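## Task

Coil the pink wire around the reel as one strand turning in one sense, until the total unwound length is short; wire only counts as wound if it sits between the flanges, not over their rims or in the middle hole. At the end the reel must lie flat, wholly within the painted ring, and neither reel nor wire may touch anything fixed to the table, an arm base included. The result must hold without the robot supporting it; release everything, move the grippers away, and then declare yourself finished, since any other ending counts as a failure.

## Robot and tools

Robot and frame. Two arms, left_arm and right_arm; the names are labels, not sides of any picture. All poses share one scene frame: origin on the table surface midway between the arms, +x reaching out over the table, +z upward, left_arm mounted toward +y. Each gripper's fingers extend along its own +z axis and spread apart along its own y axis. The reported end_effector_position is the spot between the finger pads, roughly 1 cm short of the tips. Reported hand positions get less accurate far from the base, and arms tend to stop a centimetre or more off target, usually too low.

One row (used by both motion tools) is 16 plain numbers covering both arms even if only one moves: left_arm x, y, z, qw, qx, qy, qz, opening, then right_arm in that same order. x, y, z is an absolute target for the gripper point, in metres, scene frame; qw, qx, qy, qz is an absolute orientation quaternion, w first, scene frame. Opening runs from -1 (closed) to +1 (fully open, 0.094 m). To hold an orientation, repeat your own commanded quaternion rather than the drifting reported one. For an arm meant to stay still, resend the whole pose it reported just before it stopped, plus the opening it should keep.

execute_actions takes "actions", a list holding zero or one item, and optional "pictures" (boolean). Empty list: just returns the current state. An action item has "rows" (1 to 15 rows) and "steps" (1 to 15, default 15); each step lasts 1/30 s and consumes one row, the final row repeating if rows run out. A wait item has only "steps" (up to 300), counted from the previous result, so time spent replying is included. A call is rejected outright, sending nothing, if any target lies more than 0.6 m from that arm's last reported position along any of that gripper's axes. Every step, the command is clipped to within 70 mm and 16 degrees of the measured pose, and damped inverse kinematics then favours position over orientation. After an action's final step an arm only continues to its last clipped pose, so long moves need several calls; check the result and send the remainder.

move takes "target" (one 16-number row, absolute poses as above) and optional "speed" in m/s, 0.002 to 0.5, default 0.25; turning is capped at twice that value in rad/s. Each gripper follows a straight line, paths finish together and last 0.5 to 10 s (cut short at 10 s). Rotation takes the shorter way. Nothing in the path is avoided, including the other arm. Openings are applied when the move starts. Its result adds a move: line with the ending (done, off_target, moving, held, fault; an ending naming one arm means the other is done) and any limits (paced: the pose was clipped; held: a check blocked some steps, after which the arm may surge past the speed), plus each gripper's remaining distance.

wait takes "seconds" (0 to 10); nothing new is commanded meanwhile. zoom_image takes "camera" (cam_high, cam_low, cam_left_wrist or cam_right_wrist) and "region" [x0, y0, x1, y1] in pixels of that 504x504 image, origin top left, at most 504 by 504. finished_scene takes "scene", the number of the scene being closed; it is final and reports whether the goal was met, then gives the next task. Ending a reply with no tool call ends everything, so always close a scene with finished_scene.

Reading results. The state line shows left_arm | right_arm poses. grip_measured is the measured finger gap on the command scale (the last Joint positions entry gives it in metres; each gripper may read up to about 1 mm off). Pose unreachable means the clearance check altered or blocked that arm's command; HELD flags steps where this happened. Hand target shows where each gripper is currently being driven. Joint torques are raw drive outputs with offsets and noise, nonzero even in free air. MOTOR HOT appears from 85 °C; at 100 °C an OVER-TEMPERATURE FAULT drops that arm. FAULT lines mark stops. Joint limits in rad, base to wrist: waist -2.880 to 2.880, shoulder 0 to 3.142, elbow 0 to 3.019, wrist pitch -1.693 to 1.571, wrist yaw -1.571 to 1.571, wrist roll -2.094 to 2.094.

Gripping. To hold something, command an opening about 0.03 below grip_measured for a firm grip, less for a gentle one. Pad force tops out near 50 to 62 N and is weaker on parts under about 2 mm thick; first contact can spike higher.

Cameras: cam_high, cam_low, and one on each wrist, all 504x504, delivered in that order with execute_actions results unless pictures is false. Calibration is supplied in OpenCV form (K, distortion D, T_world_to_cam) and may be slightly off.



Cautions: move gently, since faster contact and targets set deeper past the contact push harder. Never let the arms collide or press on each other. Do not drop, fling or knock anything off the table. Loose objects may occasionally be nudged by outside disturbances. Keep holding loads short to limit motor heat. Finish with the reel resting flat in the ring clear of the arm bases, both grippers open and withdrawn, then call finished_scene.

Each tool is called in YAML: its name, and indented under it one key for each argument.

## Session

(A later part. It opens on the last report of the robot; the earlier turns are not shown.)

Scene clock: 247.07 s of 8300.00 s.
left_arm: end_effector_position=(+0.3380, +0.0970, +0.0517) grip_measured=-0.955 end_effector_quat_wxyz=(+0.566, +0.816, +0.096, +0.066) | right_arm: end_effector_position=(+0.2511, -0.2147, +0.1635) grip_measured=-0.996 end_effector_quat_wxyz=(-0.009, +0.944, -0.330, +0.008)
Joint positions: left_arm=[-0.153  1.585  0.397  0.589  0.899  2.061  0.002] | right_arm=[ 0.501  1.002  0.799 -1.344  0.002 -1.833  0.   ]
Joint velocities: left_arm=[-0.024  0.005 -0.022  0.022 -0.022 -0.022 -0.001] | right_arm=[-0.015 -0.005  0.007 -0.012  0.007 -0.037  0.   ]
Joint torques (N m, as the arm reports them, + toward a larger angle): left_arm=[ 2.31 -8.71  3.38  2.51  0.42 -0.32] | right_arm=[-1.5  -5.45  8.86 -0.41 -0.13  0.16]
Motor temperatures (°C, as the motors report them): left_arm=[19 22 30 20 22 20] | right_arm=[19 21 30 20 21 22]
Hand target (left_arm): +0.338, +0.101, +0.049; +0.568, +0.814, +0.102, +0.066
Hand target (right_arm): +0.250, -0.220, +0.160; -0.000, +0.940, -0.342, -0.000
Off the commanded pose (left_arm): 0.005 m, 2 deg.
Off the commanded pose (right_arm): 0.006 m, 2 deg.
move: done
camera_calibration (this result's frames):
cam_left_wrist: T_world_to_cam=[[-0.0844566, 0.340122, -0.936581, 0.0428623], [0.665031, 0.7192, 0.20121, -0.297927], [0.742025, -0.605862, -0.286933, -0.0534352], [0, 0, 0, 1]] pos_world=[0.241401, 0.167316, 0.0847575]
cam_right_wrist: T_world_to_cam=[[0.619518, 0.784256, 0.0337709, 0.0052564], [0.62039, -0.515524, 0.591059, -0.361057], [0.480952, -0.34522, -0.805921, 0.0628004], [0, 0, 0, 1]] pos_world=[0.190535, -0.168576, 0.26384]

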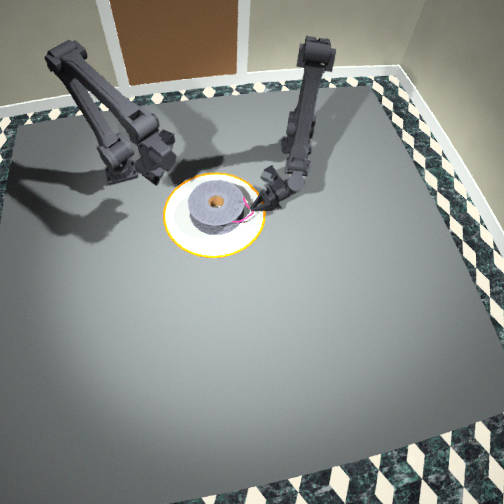

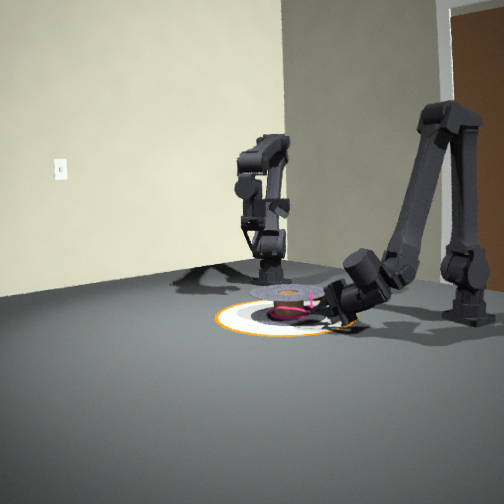

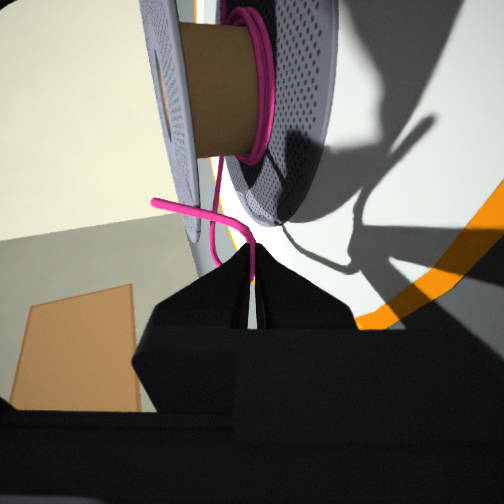

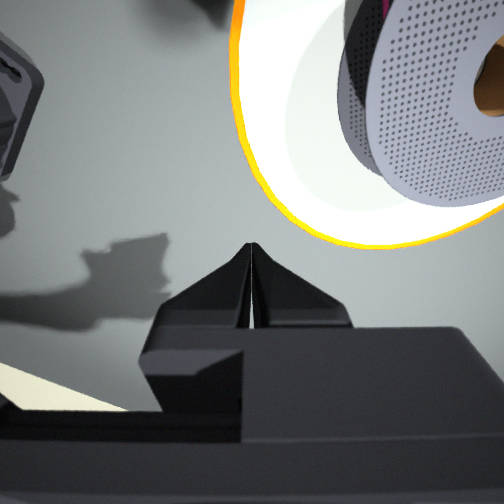

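move:
  target: [0.335,0.10,0.05,0.569,0.812,0.107,0.075,-1, 0.298,-0.02,0.15,0,-0.866,0.5,0,-1]
  speed: 0.2

move:
  target: [0.335,0.10,0.05,0.569,0.812,0.107,0.075,-1, 0.296,-0.016,0.105,0,-0.866,0.5,0,-1]
  speed: 0.1

Scene clock: 251.50 s of 8300.00 s.
left_arm: end_effector_position=(+0.3372, +0.0991, +0.0524) grip_measured=-0.955 end_effector_quat_wxyz=(+0.568, +0.813, +0.102, +0.076) | right_arm: end_effector_position=(+0.2914, -0.0401, +0.1381) grip_measured=-0.996 end_effector_quat_wxyz=(+0.022, +0.866, -0.499, -0.004)
Joint positions: left_arm=[-0.153  1.585  0.38   0.633  0.883  2.04   0.002] | right_arm=[ 0.788  1.493  1.146 -1.27  -0.003 -1.174  0.   ]
Joint velocities: left_arm=[ 0.005 -0.005  0.007  0.002 -0.051 -0.037  0.   ] | right_arm=[-0.015 -0.005 -0.007 -0.002  0.007  0.037  0.   ]
Joint torques (N m, as the arm reports them, + toward a larger angle): left_arm=[ 1.39 -8.7   3.21  2.57  0.11 -0.38] | right_arm=[  1.2  -12.94  13.26   0.09   0.04   0.15]
Motor temperatures (°C, as the motors report them): left_arm=[19 22 29 20 22 20] | right_arm=[19 21 31 20 21 22]
Hand target (left_arm): +0.335, +0.100, +0.050; +0.569, +0.812, +0.107, +0.075
Hand target (right_arm): +0.300, -0.022, +0.151; +0.001, +0.866, -0.500, -0.001
Off the commanded pose (left_arm): 0.003 m, 1 deg.
Off the commanded pose (right_arm): 0.024 m, 3 deg.
move: off_target (right_arm)
camera_calibration (this result's frames):
cam_left_wrist: T_world_to_cam=[[-0.0822163, 0.332796, -0.939408, 0.0428258], [0.648311, 0.733758, 0.203202, -0.29494], [0.756923, -0.592322, -0.276082, -0.0583251], [0, 0, 0, 1]] pos_world=[0.238881, 0.167615, 0.0840609]
cam_right_wrist: T_world_to_cam=[[0.862614, 0.504856, -0.0319083, -0.228776], [0.421918, -0.683237, 0.595964, -0.230679], [0.279075, -0.527549, -0.802377, 0.134213], [0, 0, 0, 1]] pos_world=[0.257217, 0.0286947, 0.237866]

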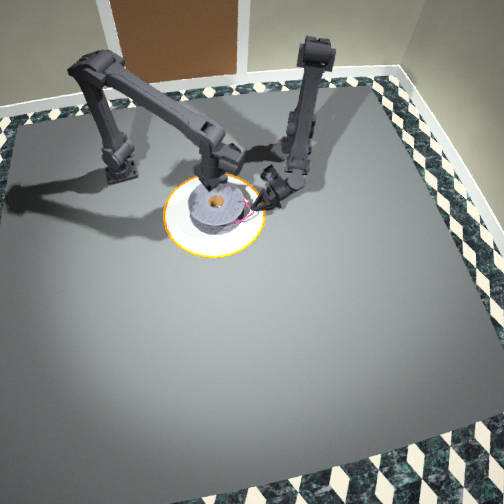

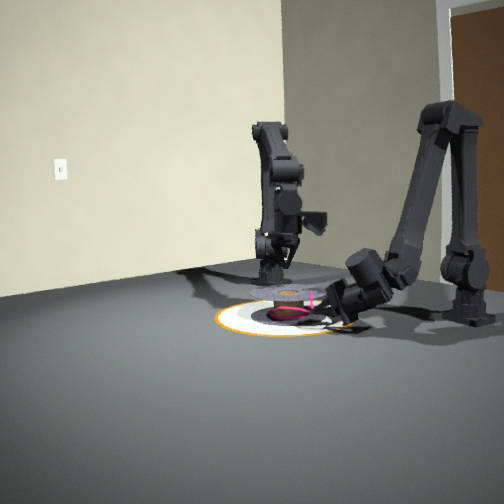

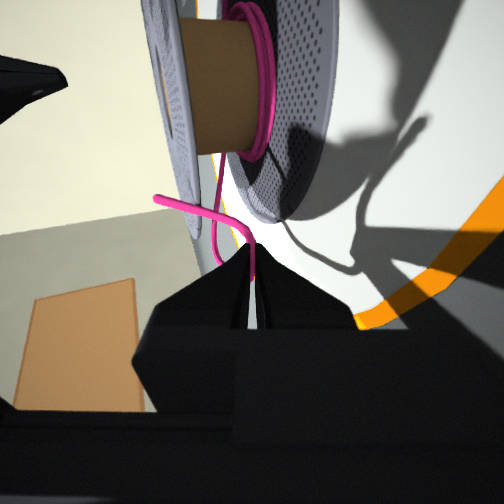

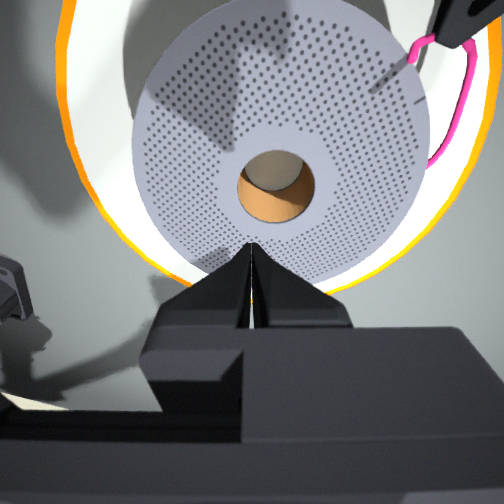

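Scene clock: 252.33 s of 8300.00 s.
left_arm: end_effector_position=(+0.3372, +0.0991, +0.0524) grip_measured=-0.955 end_effector_quat_wxyz=(+0.568, +0.813, +0.102, +0.076) | right_arm: end_effector_position=(+0.3011, -0.0190, +0.1137) grip_measured=-0.996 end_effector_quat_wxyz=(-0.004, +0.865, -0.501, -0.000)
Joint positions: left_arm=[-0.153  1.585  0.38   0.633  0.883  2.04   0.002] | right_arm=[ 0.801  1.54   1.132 -1.154 -0.002 -1.157  0.   ]
Joint velocities: left_arm=[ 0.005 -0.005 -0.002 -0.017 -0.066  0.007 -0.   ] | right_arm=[ 0.005 -0.005  0.002 -0.007 -0.051 -0.095 -0.001]
Joint torques (N m, as the arm reports them, + toward a larger angle): left_arm=[ 1.35 -8.75  3.2   2.54  0.1  -0.36] | right_arm=[  1.27 -13.34   7.85   0.55   0.06   0.16]
Motor temperatures (°C, as the motors report them): left_arm=[19 22 29 20 22 20] | right_arm=[19 21 31 20 21 22]
Hand target (left_arm): +0.335, +0.100, +0.050; +0.569, +0.812, +0.107, +0.075
Hand target (right_arm): +0.296, -0.016, +0.105; +0.000, +0.866, -0.500, +0.000
Off the commanded pose (left_arm): 0.003 m, 1 deg.
Off the commanded pose (right_arm): 0.011 m, 1 deg.
move: off_target (right_arm)
camera_calibration (this result's frames):
cam_left_wrist: T_world_to_cam=[[-0.082257, 0.332952, -0.939349, 0.0427915], [0.648062, 0.733927, 0.20339, -0.29493], [0.757133, -0.592026, -0.276144, -0.0584559], [0, 0, 0, 1]] pos_world=[0.238912, 0.167602, 0.0840398]
cam_right_wrist: T_world_to_cam=[[0.865133, 0.501202, 0.0184755, -0.255087], [0.398994, -0.710095, 0.580146, -0.197569], [0.303889, -0.494531, -0.814303, 0.117571], [0, 0, 0, 1]] pos_world=[0.263785, 0.0456996, 0.21507]

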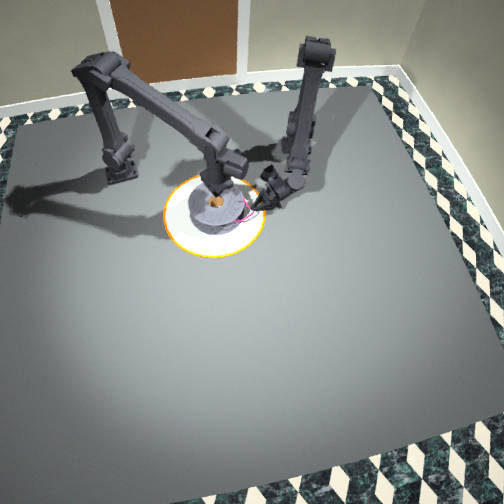

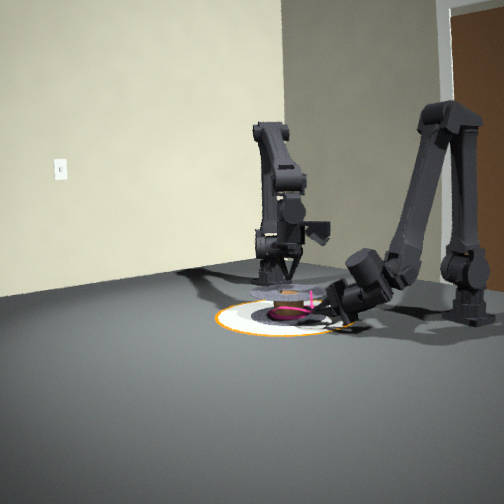

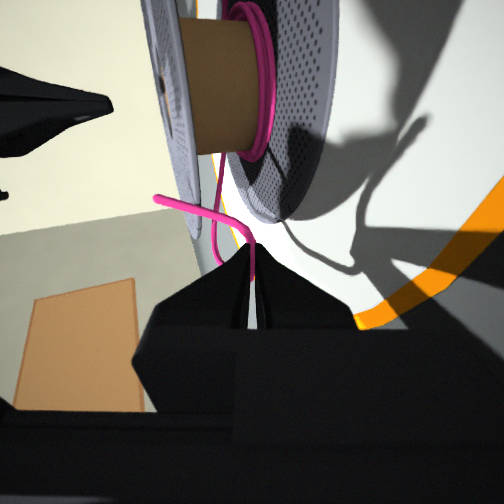

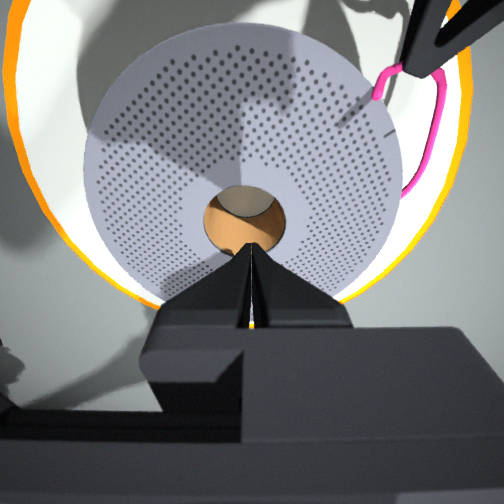

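move:
  target: [0.335,0.10,0.05,0.569,0.812,0.107,0.075,-1, 0.292,-0.022,0.045,0,-0.866,0.5,0,-1]
  speed: 0.06

move:
  target: [0.335,0.10,0.05,0.569,0.812,0.107,0.075,-1, 0.292,-0.022,0.045,0,-0.866,0.5,0,-0.25]
  speed: 0.06

move:
  target: [0.30,0.135,0.045,0.569,0.812,0.107,0.075,-1, 0.292,-0.022,0.045,0,-0.985,0.174,0,-0.25]
  speed: 0.1

zoom_image:
  camera: "cam_low"
  region: [200,230,420,370]

Scene clock: 256.80 s of 8300.00 s.
left_arm: end_effector_position=(+0.3372, +0.0991, +0.0524) grip_measured=-0.955 end_effector_quat_wxyz=(+0.568, +0.813, +0.102, +0.076) | right_arm: end_effector_position=(+0.2981, -0.0231, +0.0556) grip_measured=-0.996 end_effector_quat_wxyz=(-0.007, +0.865, -0.502, -0.000)
Joint positions: left_arm=[-0.153  1.585  0.38   0.633  0.883  2.04   0.002] | right_arm=[ 0.801  1.599  1.03  -0.988 -0.002 -1.156  0.   ]
Joint velocities: left_arm=[-0.015  0.005 -0.002  0.002 -0.051  0.007  0.   ] | right_arm=[-0.015 -0.005 -0.007  0.007 -0.022  0.022 -0.001]
Joint torques (N m, as the arm reports them, + toward a larger angle): left_arm=[ 1.32 -8.77  3.21  2.54  0.11 -0.35] | right_arm=[  1.24 -12.97   7.11   0.6    0.04   0.16]
Motor temperatures (°C, as the motors report them): left_arm=[19 22 29 20 22 20] | right_arm=[19 22 30 20 21 22]
Hand target (left_arm): +0.335, +0.100, +0.050; +0.569, +0.812, +0.107, +0.075
Hand target (right_arm): +0.292, -0.022, +0.045; +0.000, +0.866, -0.500, -0.000
Off the commanded pose (left_arm): 0.003 m, 1 deg.
Off the commanded pose (right_arm): 0.012 m, 1 deg.
move: off_target (right_arm)
camera_calibration (this result's frames):
cam_left_wrist: T_world_to_cam=[[-0.0826261, 0.332855, -0.939351, 0.0429256], [0.648036, 0.73403, 0.203099, -0.294916], [0.757115, -0.591952, -0.276352, -0.0584462], [0, 0, 0, 1]] pos_world=[0.238914, 0.167592, 0.0840677]
cam_right_wrist: T_world_to_cam=[[0.86564, 0.500122, 0.0233643, -0.249834], [0.396349, -0.713043, 0.57834, -0.164735], [0.3059, -0.491374, -0.815461, 0.0687084], [0, 0, 0, 1]] pos_world=[0.260541, 0.0412457, 0.157139]

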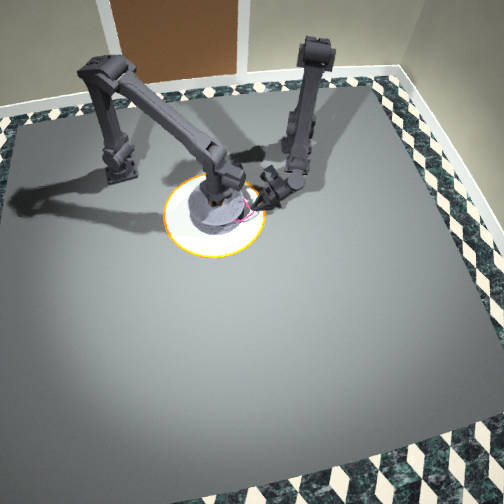

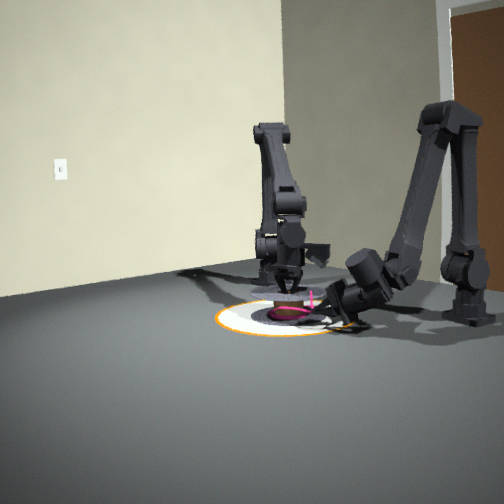

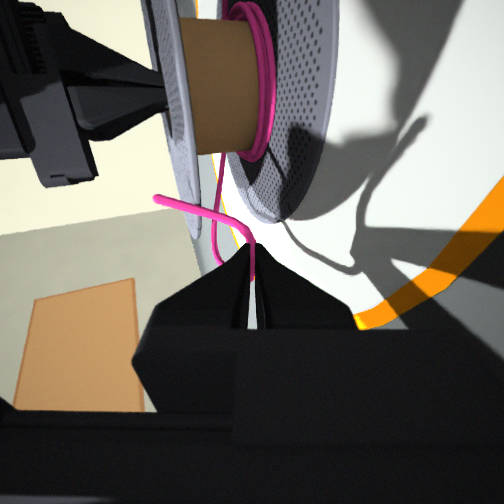

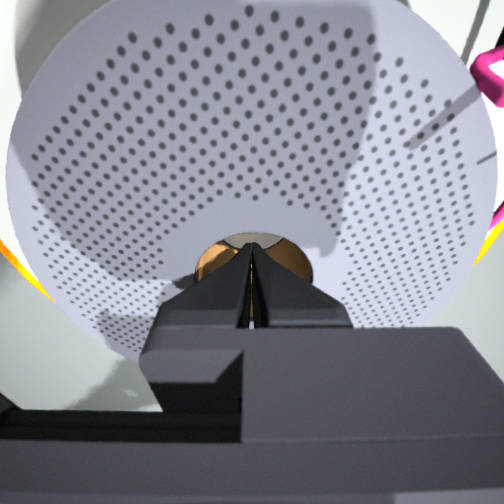

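Scene clock: 257.50 s of 8300.00 s.
left_arm: end_effector_position=(+0.3372, +0.0991, +0.0524) grip_measured=-0.955 end_effector_quat_wxyz=(+0.568, +0.813, +0.102, +0.076) | right_arm: end_effector_position=(+0.2982, -0.0231, +0.0559) grip_measured=-0.347 end_effector_quat_wxyz=(-0.007, +0.865, -0.502, +0.000)
Joint positions: left_arm=[-0.153  1.585  0.38   0.633  0.883  2.04   0.002] | right_arm=[ 0.801  1.598  1.03  -0.988 -0.002 -1.156  0.031]
Joint velocities: left_arm=[-0.015 -0.024 -0.027 -0.012  0.037 -0.007 -0.   ] | right_arm=[ 0.005 -0.005 -0.007 -0.007 -0.022  0.007 -0.002]
Joint torques (N m, as the arm reports them, + toward a larger angle): left_arm=[ 1.35 -8.73  3.2   2.54  0.11 -0.36] | right_arm=[  1.19 -13.07   7.     0.6    0.02   0.16]
Motor temperatures (°C, as the motors report them): left_arm=[19 22 29 20 22 20] | right_arm=[19 22 30 20 21 22]
Hand target (left_arm): +0.335, +0.100, +0.050; +0.569, +0.812, +0.107, +0.075
Hand target (right_arm): +0.292, -0.022, +0.045; -0.000, +0.866, -0.500, -0.000
Off the commanded pose (left_arm): 0.003 m, 1 deg.
Off the commanded pose (right_arm): 0.013 m, 1 deg.
move: off_target (right_arm)
camera_calibration (this result's frames):
cam_left_wrist: T_world_to_cam=[[-0.0826261, 0.332855, -0.939351, 0.0429256], [0.648036, 0.73403, 0.203099, -0.294916], [0.757115, -0.591952, -0.276352, -0.0584462], [0, 0, 0, 1]] pos_world=[0.238914, 0.167592, 0.0840677]
cam_right_wrist: T_world_to_cam=[[0.865625, 0.500108, 0.0242159, -0.249963], [0.395906, -0.713269, 0.578365, -0.164817], [0.306517, -0.49106, -0.815418, 0.0687573], [0, 0, 0, 1]] pos_world=[0.260551, 0.0412135, 0.157443]

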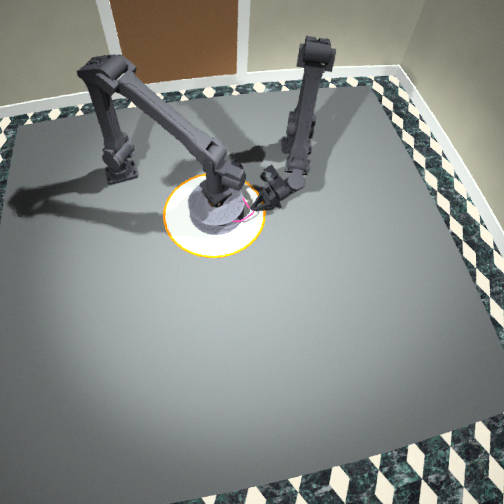

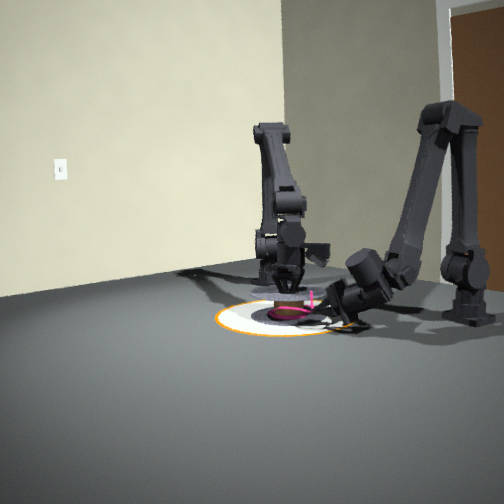

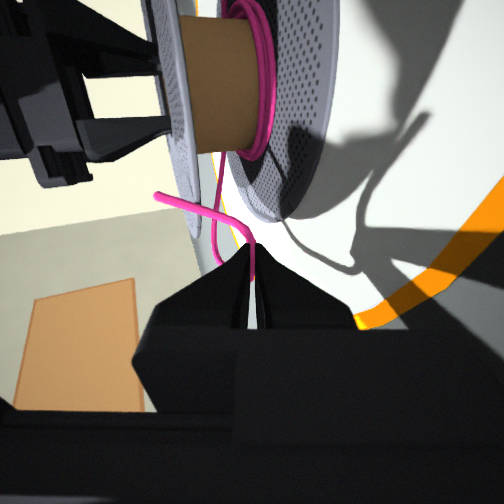

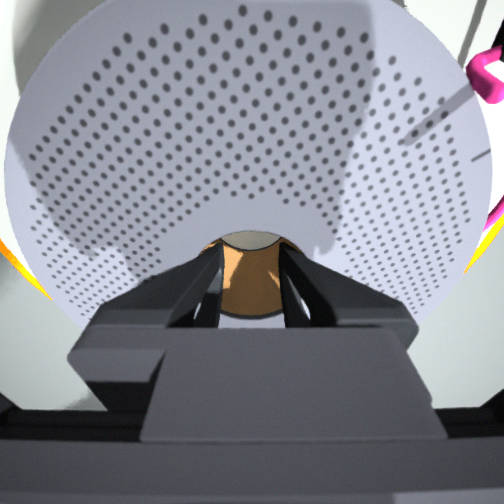

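Scene clock: 261.40 s of 8300.00 s.
left_arm: end_effector_position=(+0.2990, +0.1318, +0.0388) grip_measured=-0.955 end_effector_quat_wxyz=(+0.567, +0.812, +0.123, +0.061) | right_arm: end_effector_position=(+0.2982, -0.0225, +0.0559) grip_measured=-0.347 end_effector_quat_wxyz=(-0.008, +0.982, -0.190, +0.002)
Joint positions: left_arm=[-0.082  1.556  0.261  0.662  0.939  2.061  0.002] | right_arm=[ 0.801  1.598  1.03  -0.986 -0.003 -1.823  0.031]
Joint velocities: left_arm=[-0.005 -0.005  0.007 -0.012  0.007 -0.022 -0.   ] | right_arm=[-0.015 -0.005 -0.012  0.002  0.037 -0.022 -0.002]
Joint torques (N m, as the arm reports them, + toward a larger angle): left_arm=[ 2.41 -8.82  2.42  2.46  0.44 -0.03] | right_arm=[  1.19 -13.     6.97   0.45   0.08  -0.15]
Motor temperatures (°C, as the motors report them): left_arm=[19 22 28 20 22 20] | right_arm=[19 22 30 20 21 22]
Hand target (left_arm): +0.301, +0.135, +0.044; +0.572, +0.809, +0.113, +0.077
Hand target (right_arm): +0.292, -0.022, +0.045; +0.000, +0.985, -0.174, -0.000
Off the commanded pose (left_arm): 0.007 m, 2 deg.
Off the commanded pose (right_arm): 0.013 m, 2 deg.
joint sent to its limit (left arm) — the command would take joint 6 (wrist roll) past its upper limit, so that joint was sent only as far as its limit.
move: off_target (right_arm)
camera_calibration (this result's frames):
cam_left_wrist: T_world_to_cam=[[-0.133672, 0.325189, -0.936154, 0.0323069], [0.644234, 0.746316, 0.167257, -0.290508], [0.753057, -0.580744, -0.309259, -0.0128988], [0, 0, 0, 1]] pos_world=[0.201187, 0.198814, 0.0748446]
cam_right_wrist: T_world_to_cam=[[0.369985, 0.928609, 0.0282026, -0.0930386], [0.746952, -0.315384, 0.585316, -0.260583], [0.552425, -0.195492, -0.810315, 0.00204267], [0, 0, 0, 1]] pos_world=[0.227938, 0.00461192, 0.156803]

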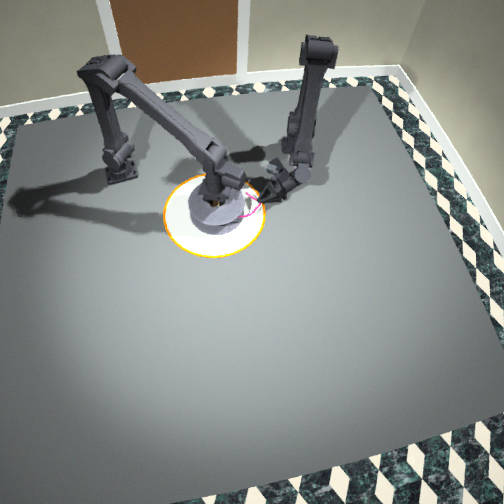

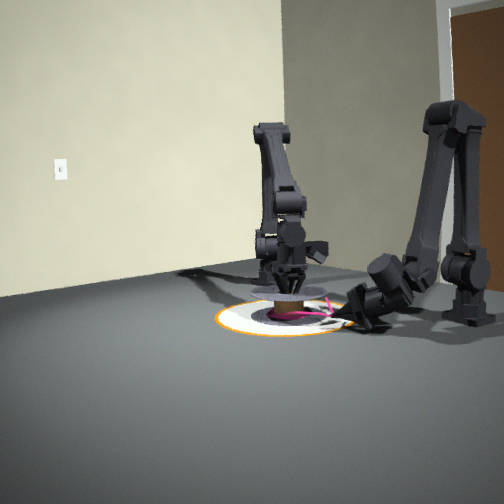

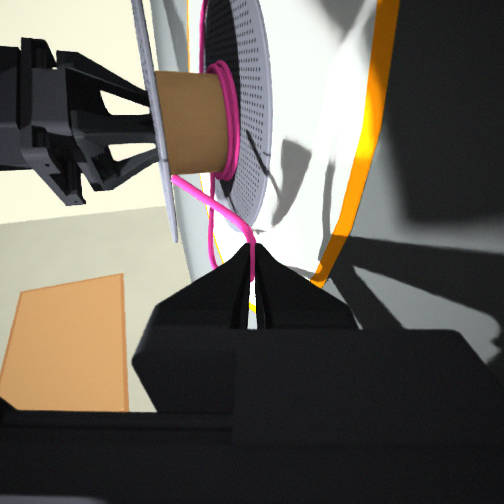

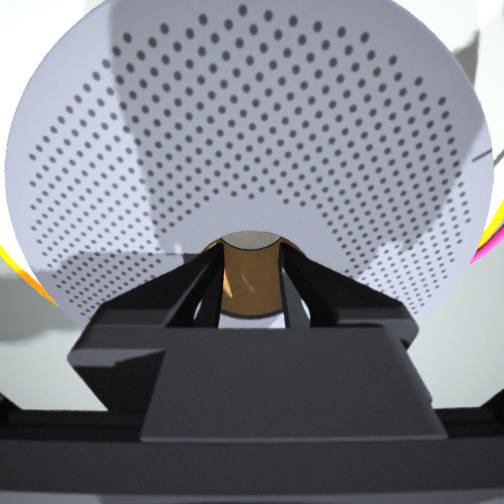

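Region (200, 230, 420, 370) of cam_low's 504x504 image, scaled by 2.291, with more detail than that image has; it fills the top 321 rows of this view, and the rest is white.

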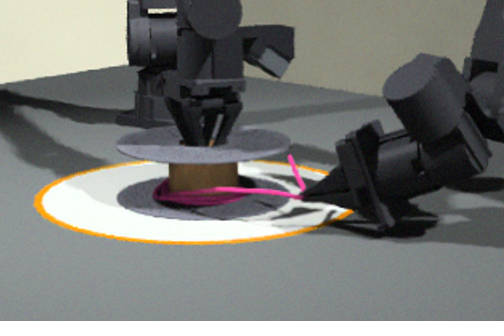

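move:
  target: [0.29,0.135,0.036,0.408,0.876,0.235,0.109,-1, 0.292,-0.022,0.045,0,-0.985,0.174,0,-0.3]
  speed: 0.08

move:
  target: [0.272,0.07,0.038,0.408,0.876,0.235,0.109,-1, 0.292,-0.022,0.045,0,-0.82,0.574,0,-0.3]
  speed: 0.08

zoom_image:
  camera: "cam_low"
  region: [200,230,420,370]

Scene clock: 267.80 s of 8300.00 s.
left_arm: end_effector_position=(+0.2901, +0.1368, +0.0351) grip_measured=-0.955 end_effector_quat_wxyz=(+0.411, +0.874, +0.234, +0.115) | right_arm: end_effector_position=(+0.2981, -0.0225, +0.0559) grip_measured=-0.347 end_effector_quat_wxyz=(-0.008, +0.982, -0.189, +0.002)
Joint positions: left_arm=[-0.281  1.225  0.261  0.191  0.423  1.963  0.002] | right_arm=[ 0.801  1.598  1.03  -0.986 -0.004 -1.827  0.031]
Joint velocities: left_arm=[-0.005  0.005 -0.002 -0.002 -0.066 -0.095 -0.   ] | right_arm=[-0.015 -0.024 -0.007  0.002  0.022 -0.081  0.   ]
Joint torques (N m, as the arm reports them, + toward a larger angle): left_arm=[ 0.44 -6.14  6.57  0.44  0.01 -0.35] | right_arm=[  1.16 -13.     6.96   0.45   0.09  -0.13]
Motor temperatures (°C, as the motors report them): left_arm=[19 22 28 20 22 20] | right_arm=[19 22 30 20 21 22]
Hand target (left_arm): +0.289, +0.134, +0.038; +0.411, +0.873, +0.237, +0.110
Hand target (right_arm): +0.292, -0.022, +0.045; +0.000, +0.985, -0.174, -0.000
Off the commanded pose (left_arm): 0.002 m, 1 deg.
Off the commanded pose (right_arm): 0.013 m, 2 deg.
After step 90, 0.47 s passed at rest.
move: off_target (right_arm)
camera_calibration (this result's frames):
cam_left_wrist: T_world_to_cam=[[-0.316437, 0.551437, -0.771871, 0.0422654], [0.473788, 0.7968, 0.375012, -0.25257], [0.821823, -0.247035, -0.513401, -0.0628436], [0, 0, 0, 1]] pos_world=[0.184685, 0.162416, 0.0950762]
cam_right_wrist: T_world_to_cam=[[0.366445, 0.930006, 0.028394, -0.0919957], [0.748479, -0.312772, 0.584768, -0.260846], [0.552718, -0.193033, -0.810704, 0.00210591], [0, 0, 0, 1]] pos_world=[0.227785, 0.00437774, 0.156854]

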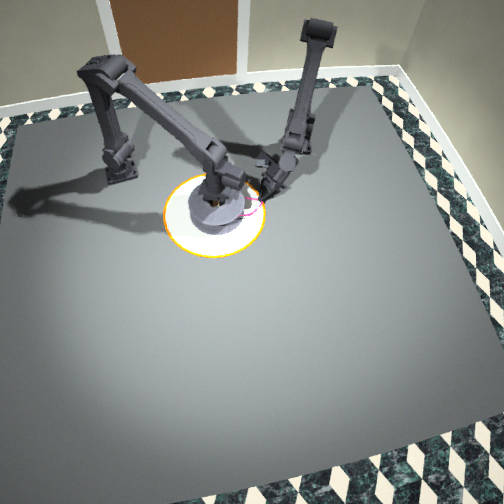

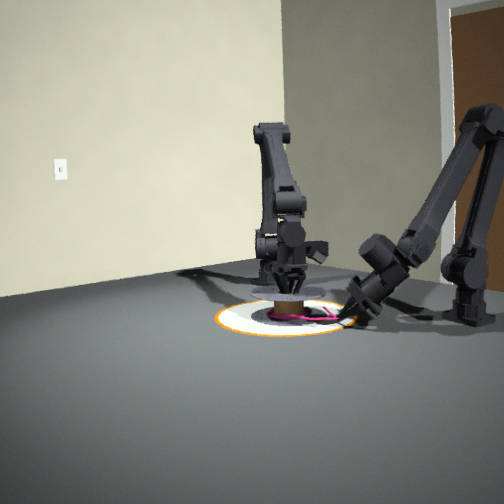

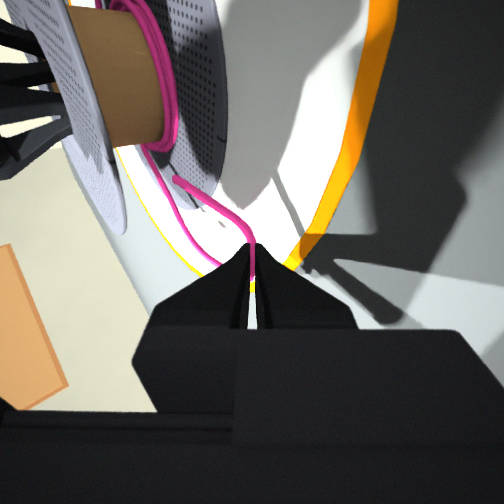

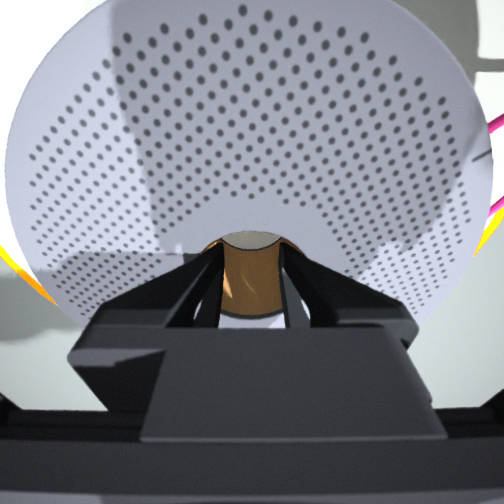

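Scene clock: 273.40 s of 8300.00 s.
left_arm: end_effector_position=(+0.2562, +0.0871, +0.0240) grip_measured=-0.955 end_effector_quat_wxyz=(+0.388, +0.885, +0.239, +0.098) | right_arm: end_effector_position=(+0.2984, -0.0227, +0.0559) grip_measured=-0.347 end_effector_quat_wxyz=(-0.008, +0.822, -0.570, -0.001)
Joint positions: left_arm=[-0.541  1.269  0.277  0.219  0.236  1.778  0.002] | right_arm=[ 0.801  1.598  1.03  -0.986 -0.002 -0.994  0.031]
Joint velocities: left_arm=[-0.005  0.005  0.007 -0.017  0.007  0.022 -0.001] | right_arm=[-0.015  0.005  0.002  0.017 -0.007  0.022  0.   ]
Joint torques (N m, as the arm reports them, + toward a larger angle): left_arm=[ 0.39 -4.69  9.21  2.57 -0.04 -0.33] | right_arm=[  1.23 -13.07   7.02   0.53   0.05   0.24]
Motor temperatures (°C, as the motors report them): left_arm=[19 22 29 20 22 20] | right_arm=[19 22 30 20 21 22]
Hand target (left_arm): +0.269, +0.070, +0.039; +0.409, +0.875, +0.236, +0.107
Hand target (right_arm): +0.292, -0.022, +0.045; +0.000, +0.819, -0.574, +0.000
Off the commanded pose (left_arm): 0.027 m, 3 deg.
Off the commanded pose (right_arm): 0.013 m, 1 deg.
move: off_target (left_arm, right_arm)
camera_calibration (this result's frames):
cam_left_wrist: T_world_to_cam=[[-0.349528, 0.582109, -0.734152, 0.0552879], [0.494983, 0.780026, 0.382821, -0.196923], [0.795501, -0.229586, -0.560775, -0.046609], [0, 0, 0, 1]] pos_world=[0.153875, 0.11072, 0.0898387]
cam_right_wrist: T_world_to_cam=[[0.935018, 0.35377, 0.0242564, -0.27439], [0.276263, -0.769633, 0.575625, -0.130037], [0.222308, -0.531519, -0.817354, 0.0932174], [0, 0, 0, 1]] pos_world=[0.271761, 0.0465373, 0.1577]

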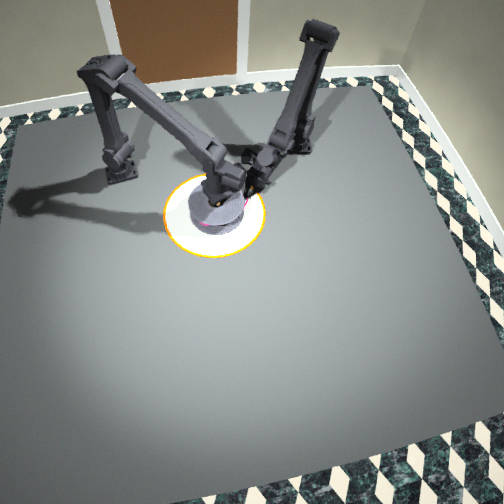

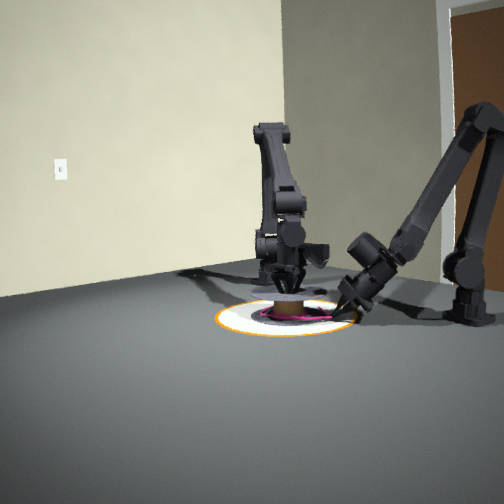

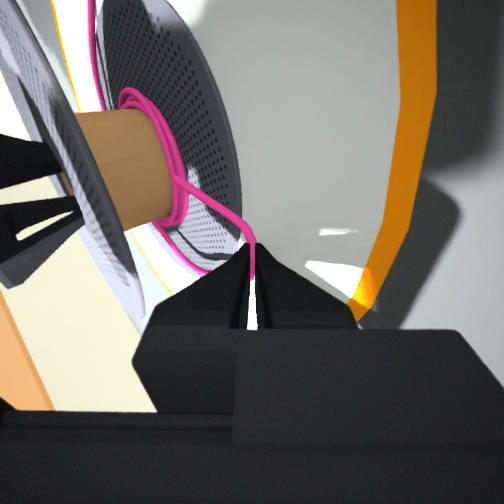

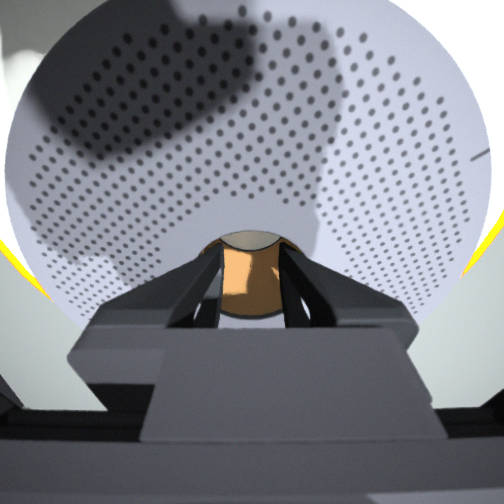

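Region (200, 230, 420, 370) of cam_low's 504x504 image, scaled by 2.291, with more detail than that image has; it fills the top 321 rows of this view, and the rest is white.

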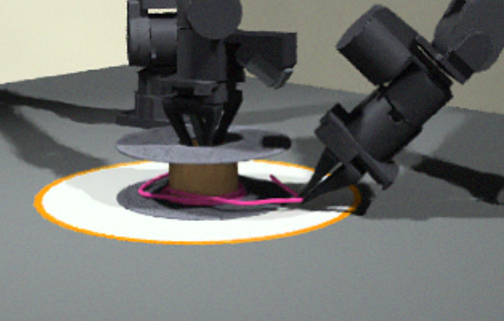

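move:
  target: [0.268,0.028,0.05,0.513,0.804,0.253,0.161,-1, 0.292,-0.022,0.045,0,-0.5,0.866,0,-0.3]
  speed: 0.08

zoom_image:
  camera: "cam_low"
  region: [200,230,420,370]

Scene clock: 282.30 s of 8300.00 s.
left_arm: end_effector_position=(+0.2681, +0.0383, +0.0392) grip_measured=-0.955 end_effector_quat_wxyz=(+0.492, +0.816, +0.257, +0.160) | right_arm: end_effector_position=(+0.2987, -0.0228, +0.0559) grip_measured=-0.347 end_effector_quat_wxyz=(+0.008, -0.511, +0.860, +0.003)
Joint positions: left_arm=[-0.683  1.487  0.257  0.746  0.066  1.615  0.002] | right_arm=[ 0.801  1.598  1.03  -0.986 -0.    -0.138  0.031]
Joint velocities: left_arm=[-0.015 -0.005  0.012  0.002 -0.051  0.037  0.   ] | right_arm=[-0.015 -0.015 -0.002 -0.012 -0.007  0.037  0.001]
Joint torques (N m, as the arm reports them, + toward a larger angle): left_arm=[-0.22 -7.35  4.63  3.89  0.05 -0.38] | right_arm=[  1.2  -13.11   7.07   0.56   0.04   0.43]
Motor temperatures (°C, as the motors report them): left_arm=[19 21 29 21 22 20] | right_arm=[19 22 29 20 21 22]
Hand target (left_arm): +0.266, +0.028, +0.050; +0.514, +0.805, +0.251, +0.157
Hand target (right_arm): +0.292, -0.022, +0.045; -0.000, -0.500, +0.866, -0.000
Off the commanded pose (left_arm): 0.015 m, 3 deg.
Off the commanded pose (right_arm): 0.013 m, 2 deg.
After step 90, 0.10 s passed at rest.
move: off_target (left_arm, right_arm)
camera_calibration (this result's frames):
cam_left_wrist: T_world_to_cam=[[-0.264012, 0.381293, -0.885953, 0.0897345], [0.36514, 0.889689, 0.27409, -0.135753], [0.892732, -0.251134, -0.374114, -0.0913374], [0, 0, 0, 1]] pos_world=[0.1548, 0.0636249, 0.0825385]
cam_right_wrist: T_world_to_cam=[[0.880195, -0.474418, 0.0135812, -0.27652], [-0.396344, -0.718999, 0.570922, 0.0720375], [-0.261091, -0.507905, -0.820892, 0.238162], [0, 0, 0, 1]] pos_world=[0.334125, 0.0415723, 0.158133]

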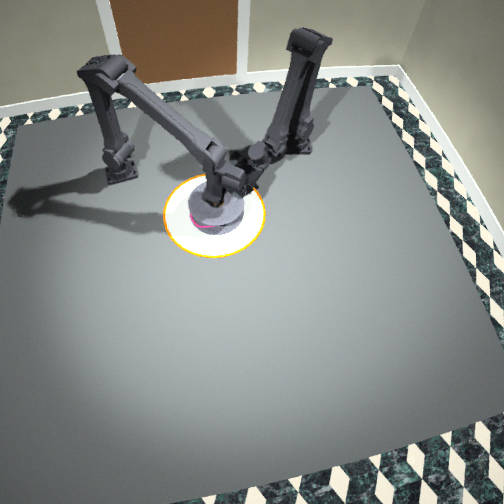

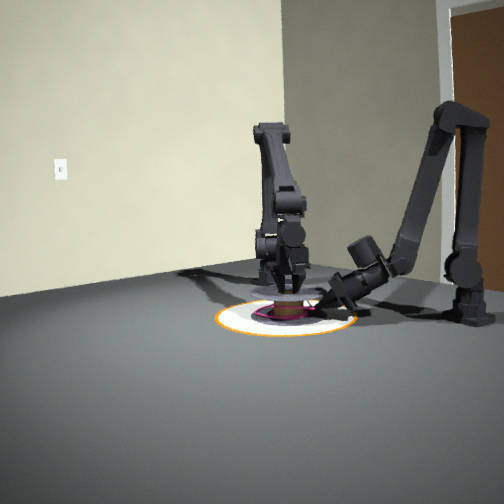

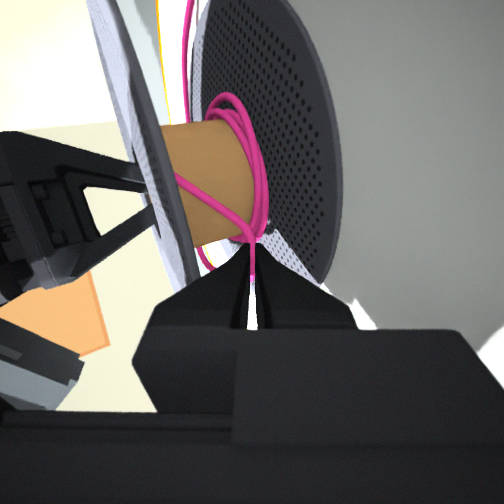

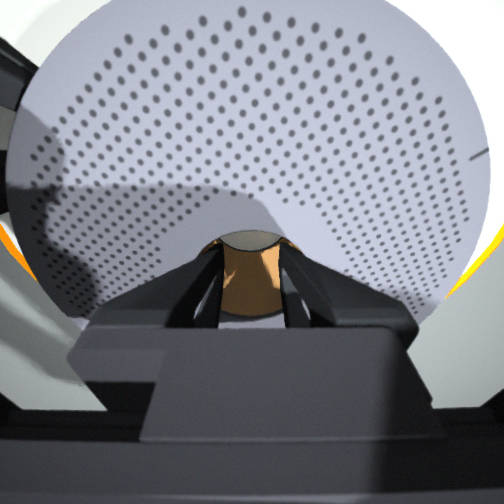

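Region (200, 230, 420, 370) of cam_low's 504x504 image, scaled by 2.291, with more detail than that image has; it fills the top 321 rows of this view, and the rest is white.

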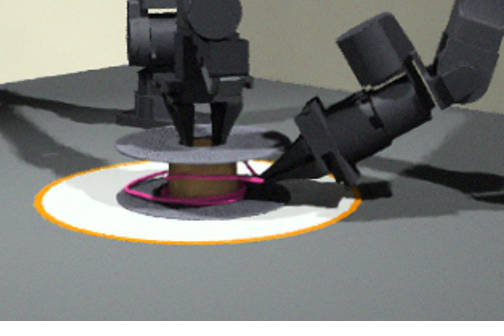

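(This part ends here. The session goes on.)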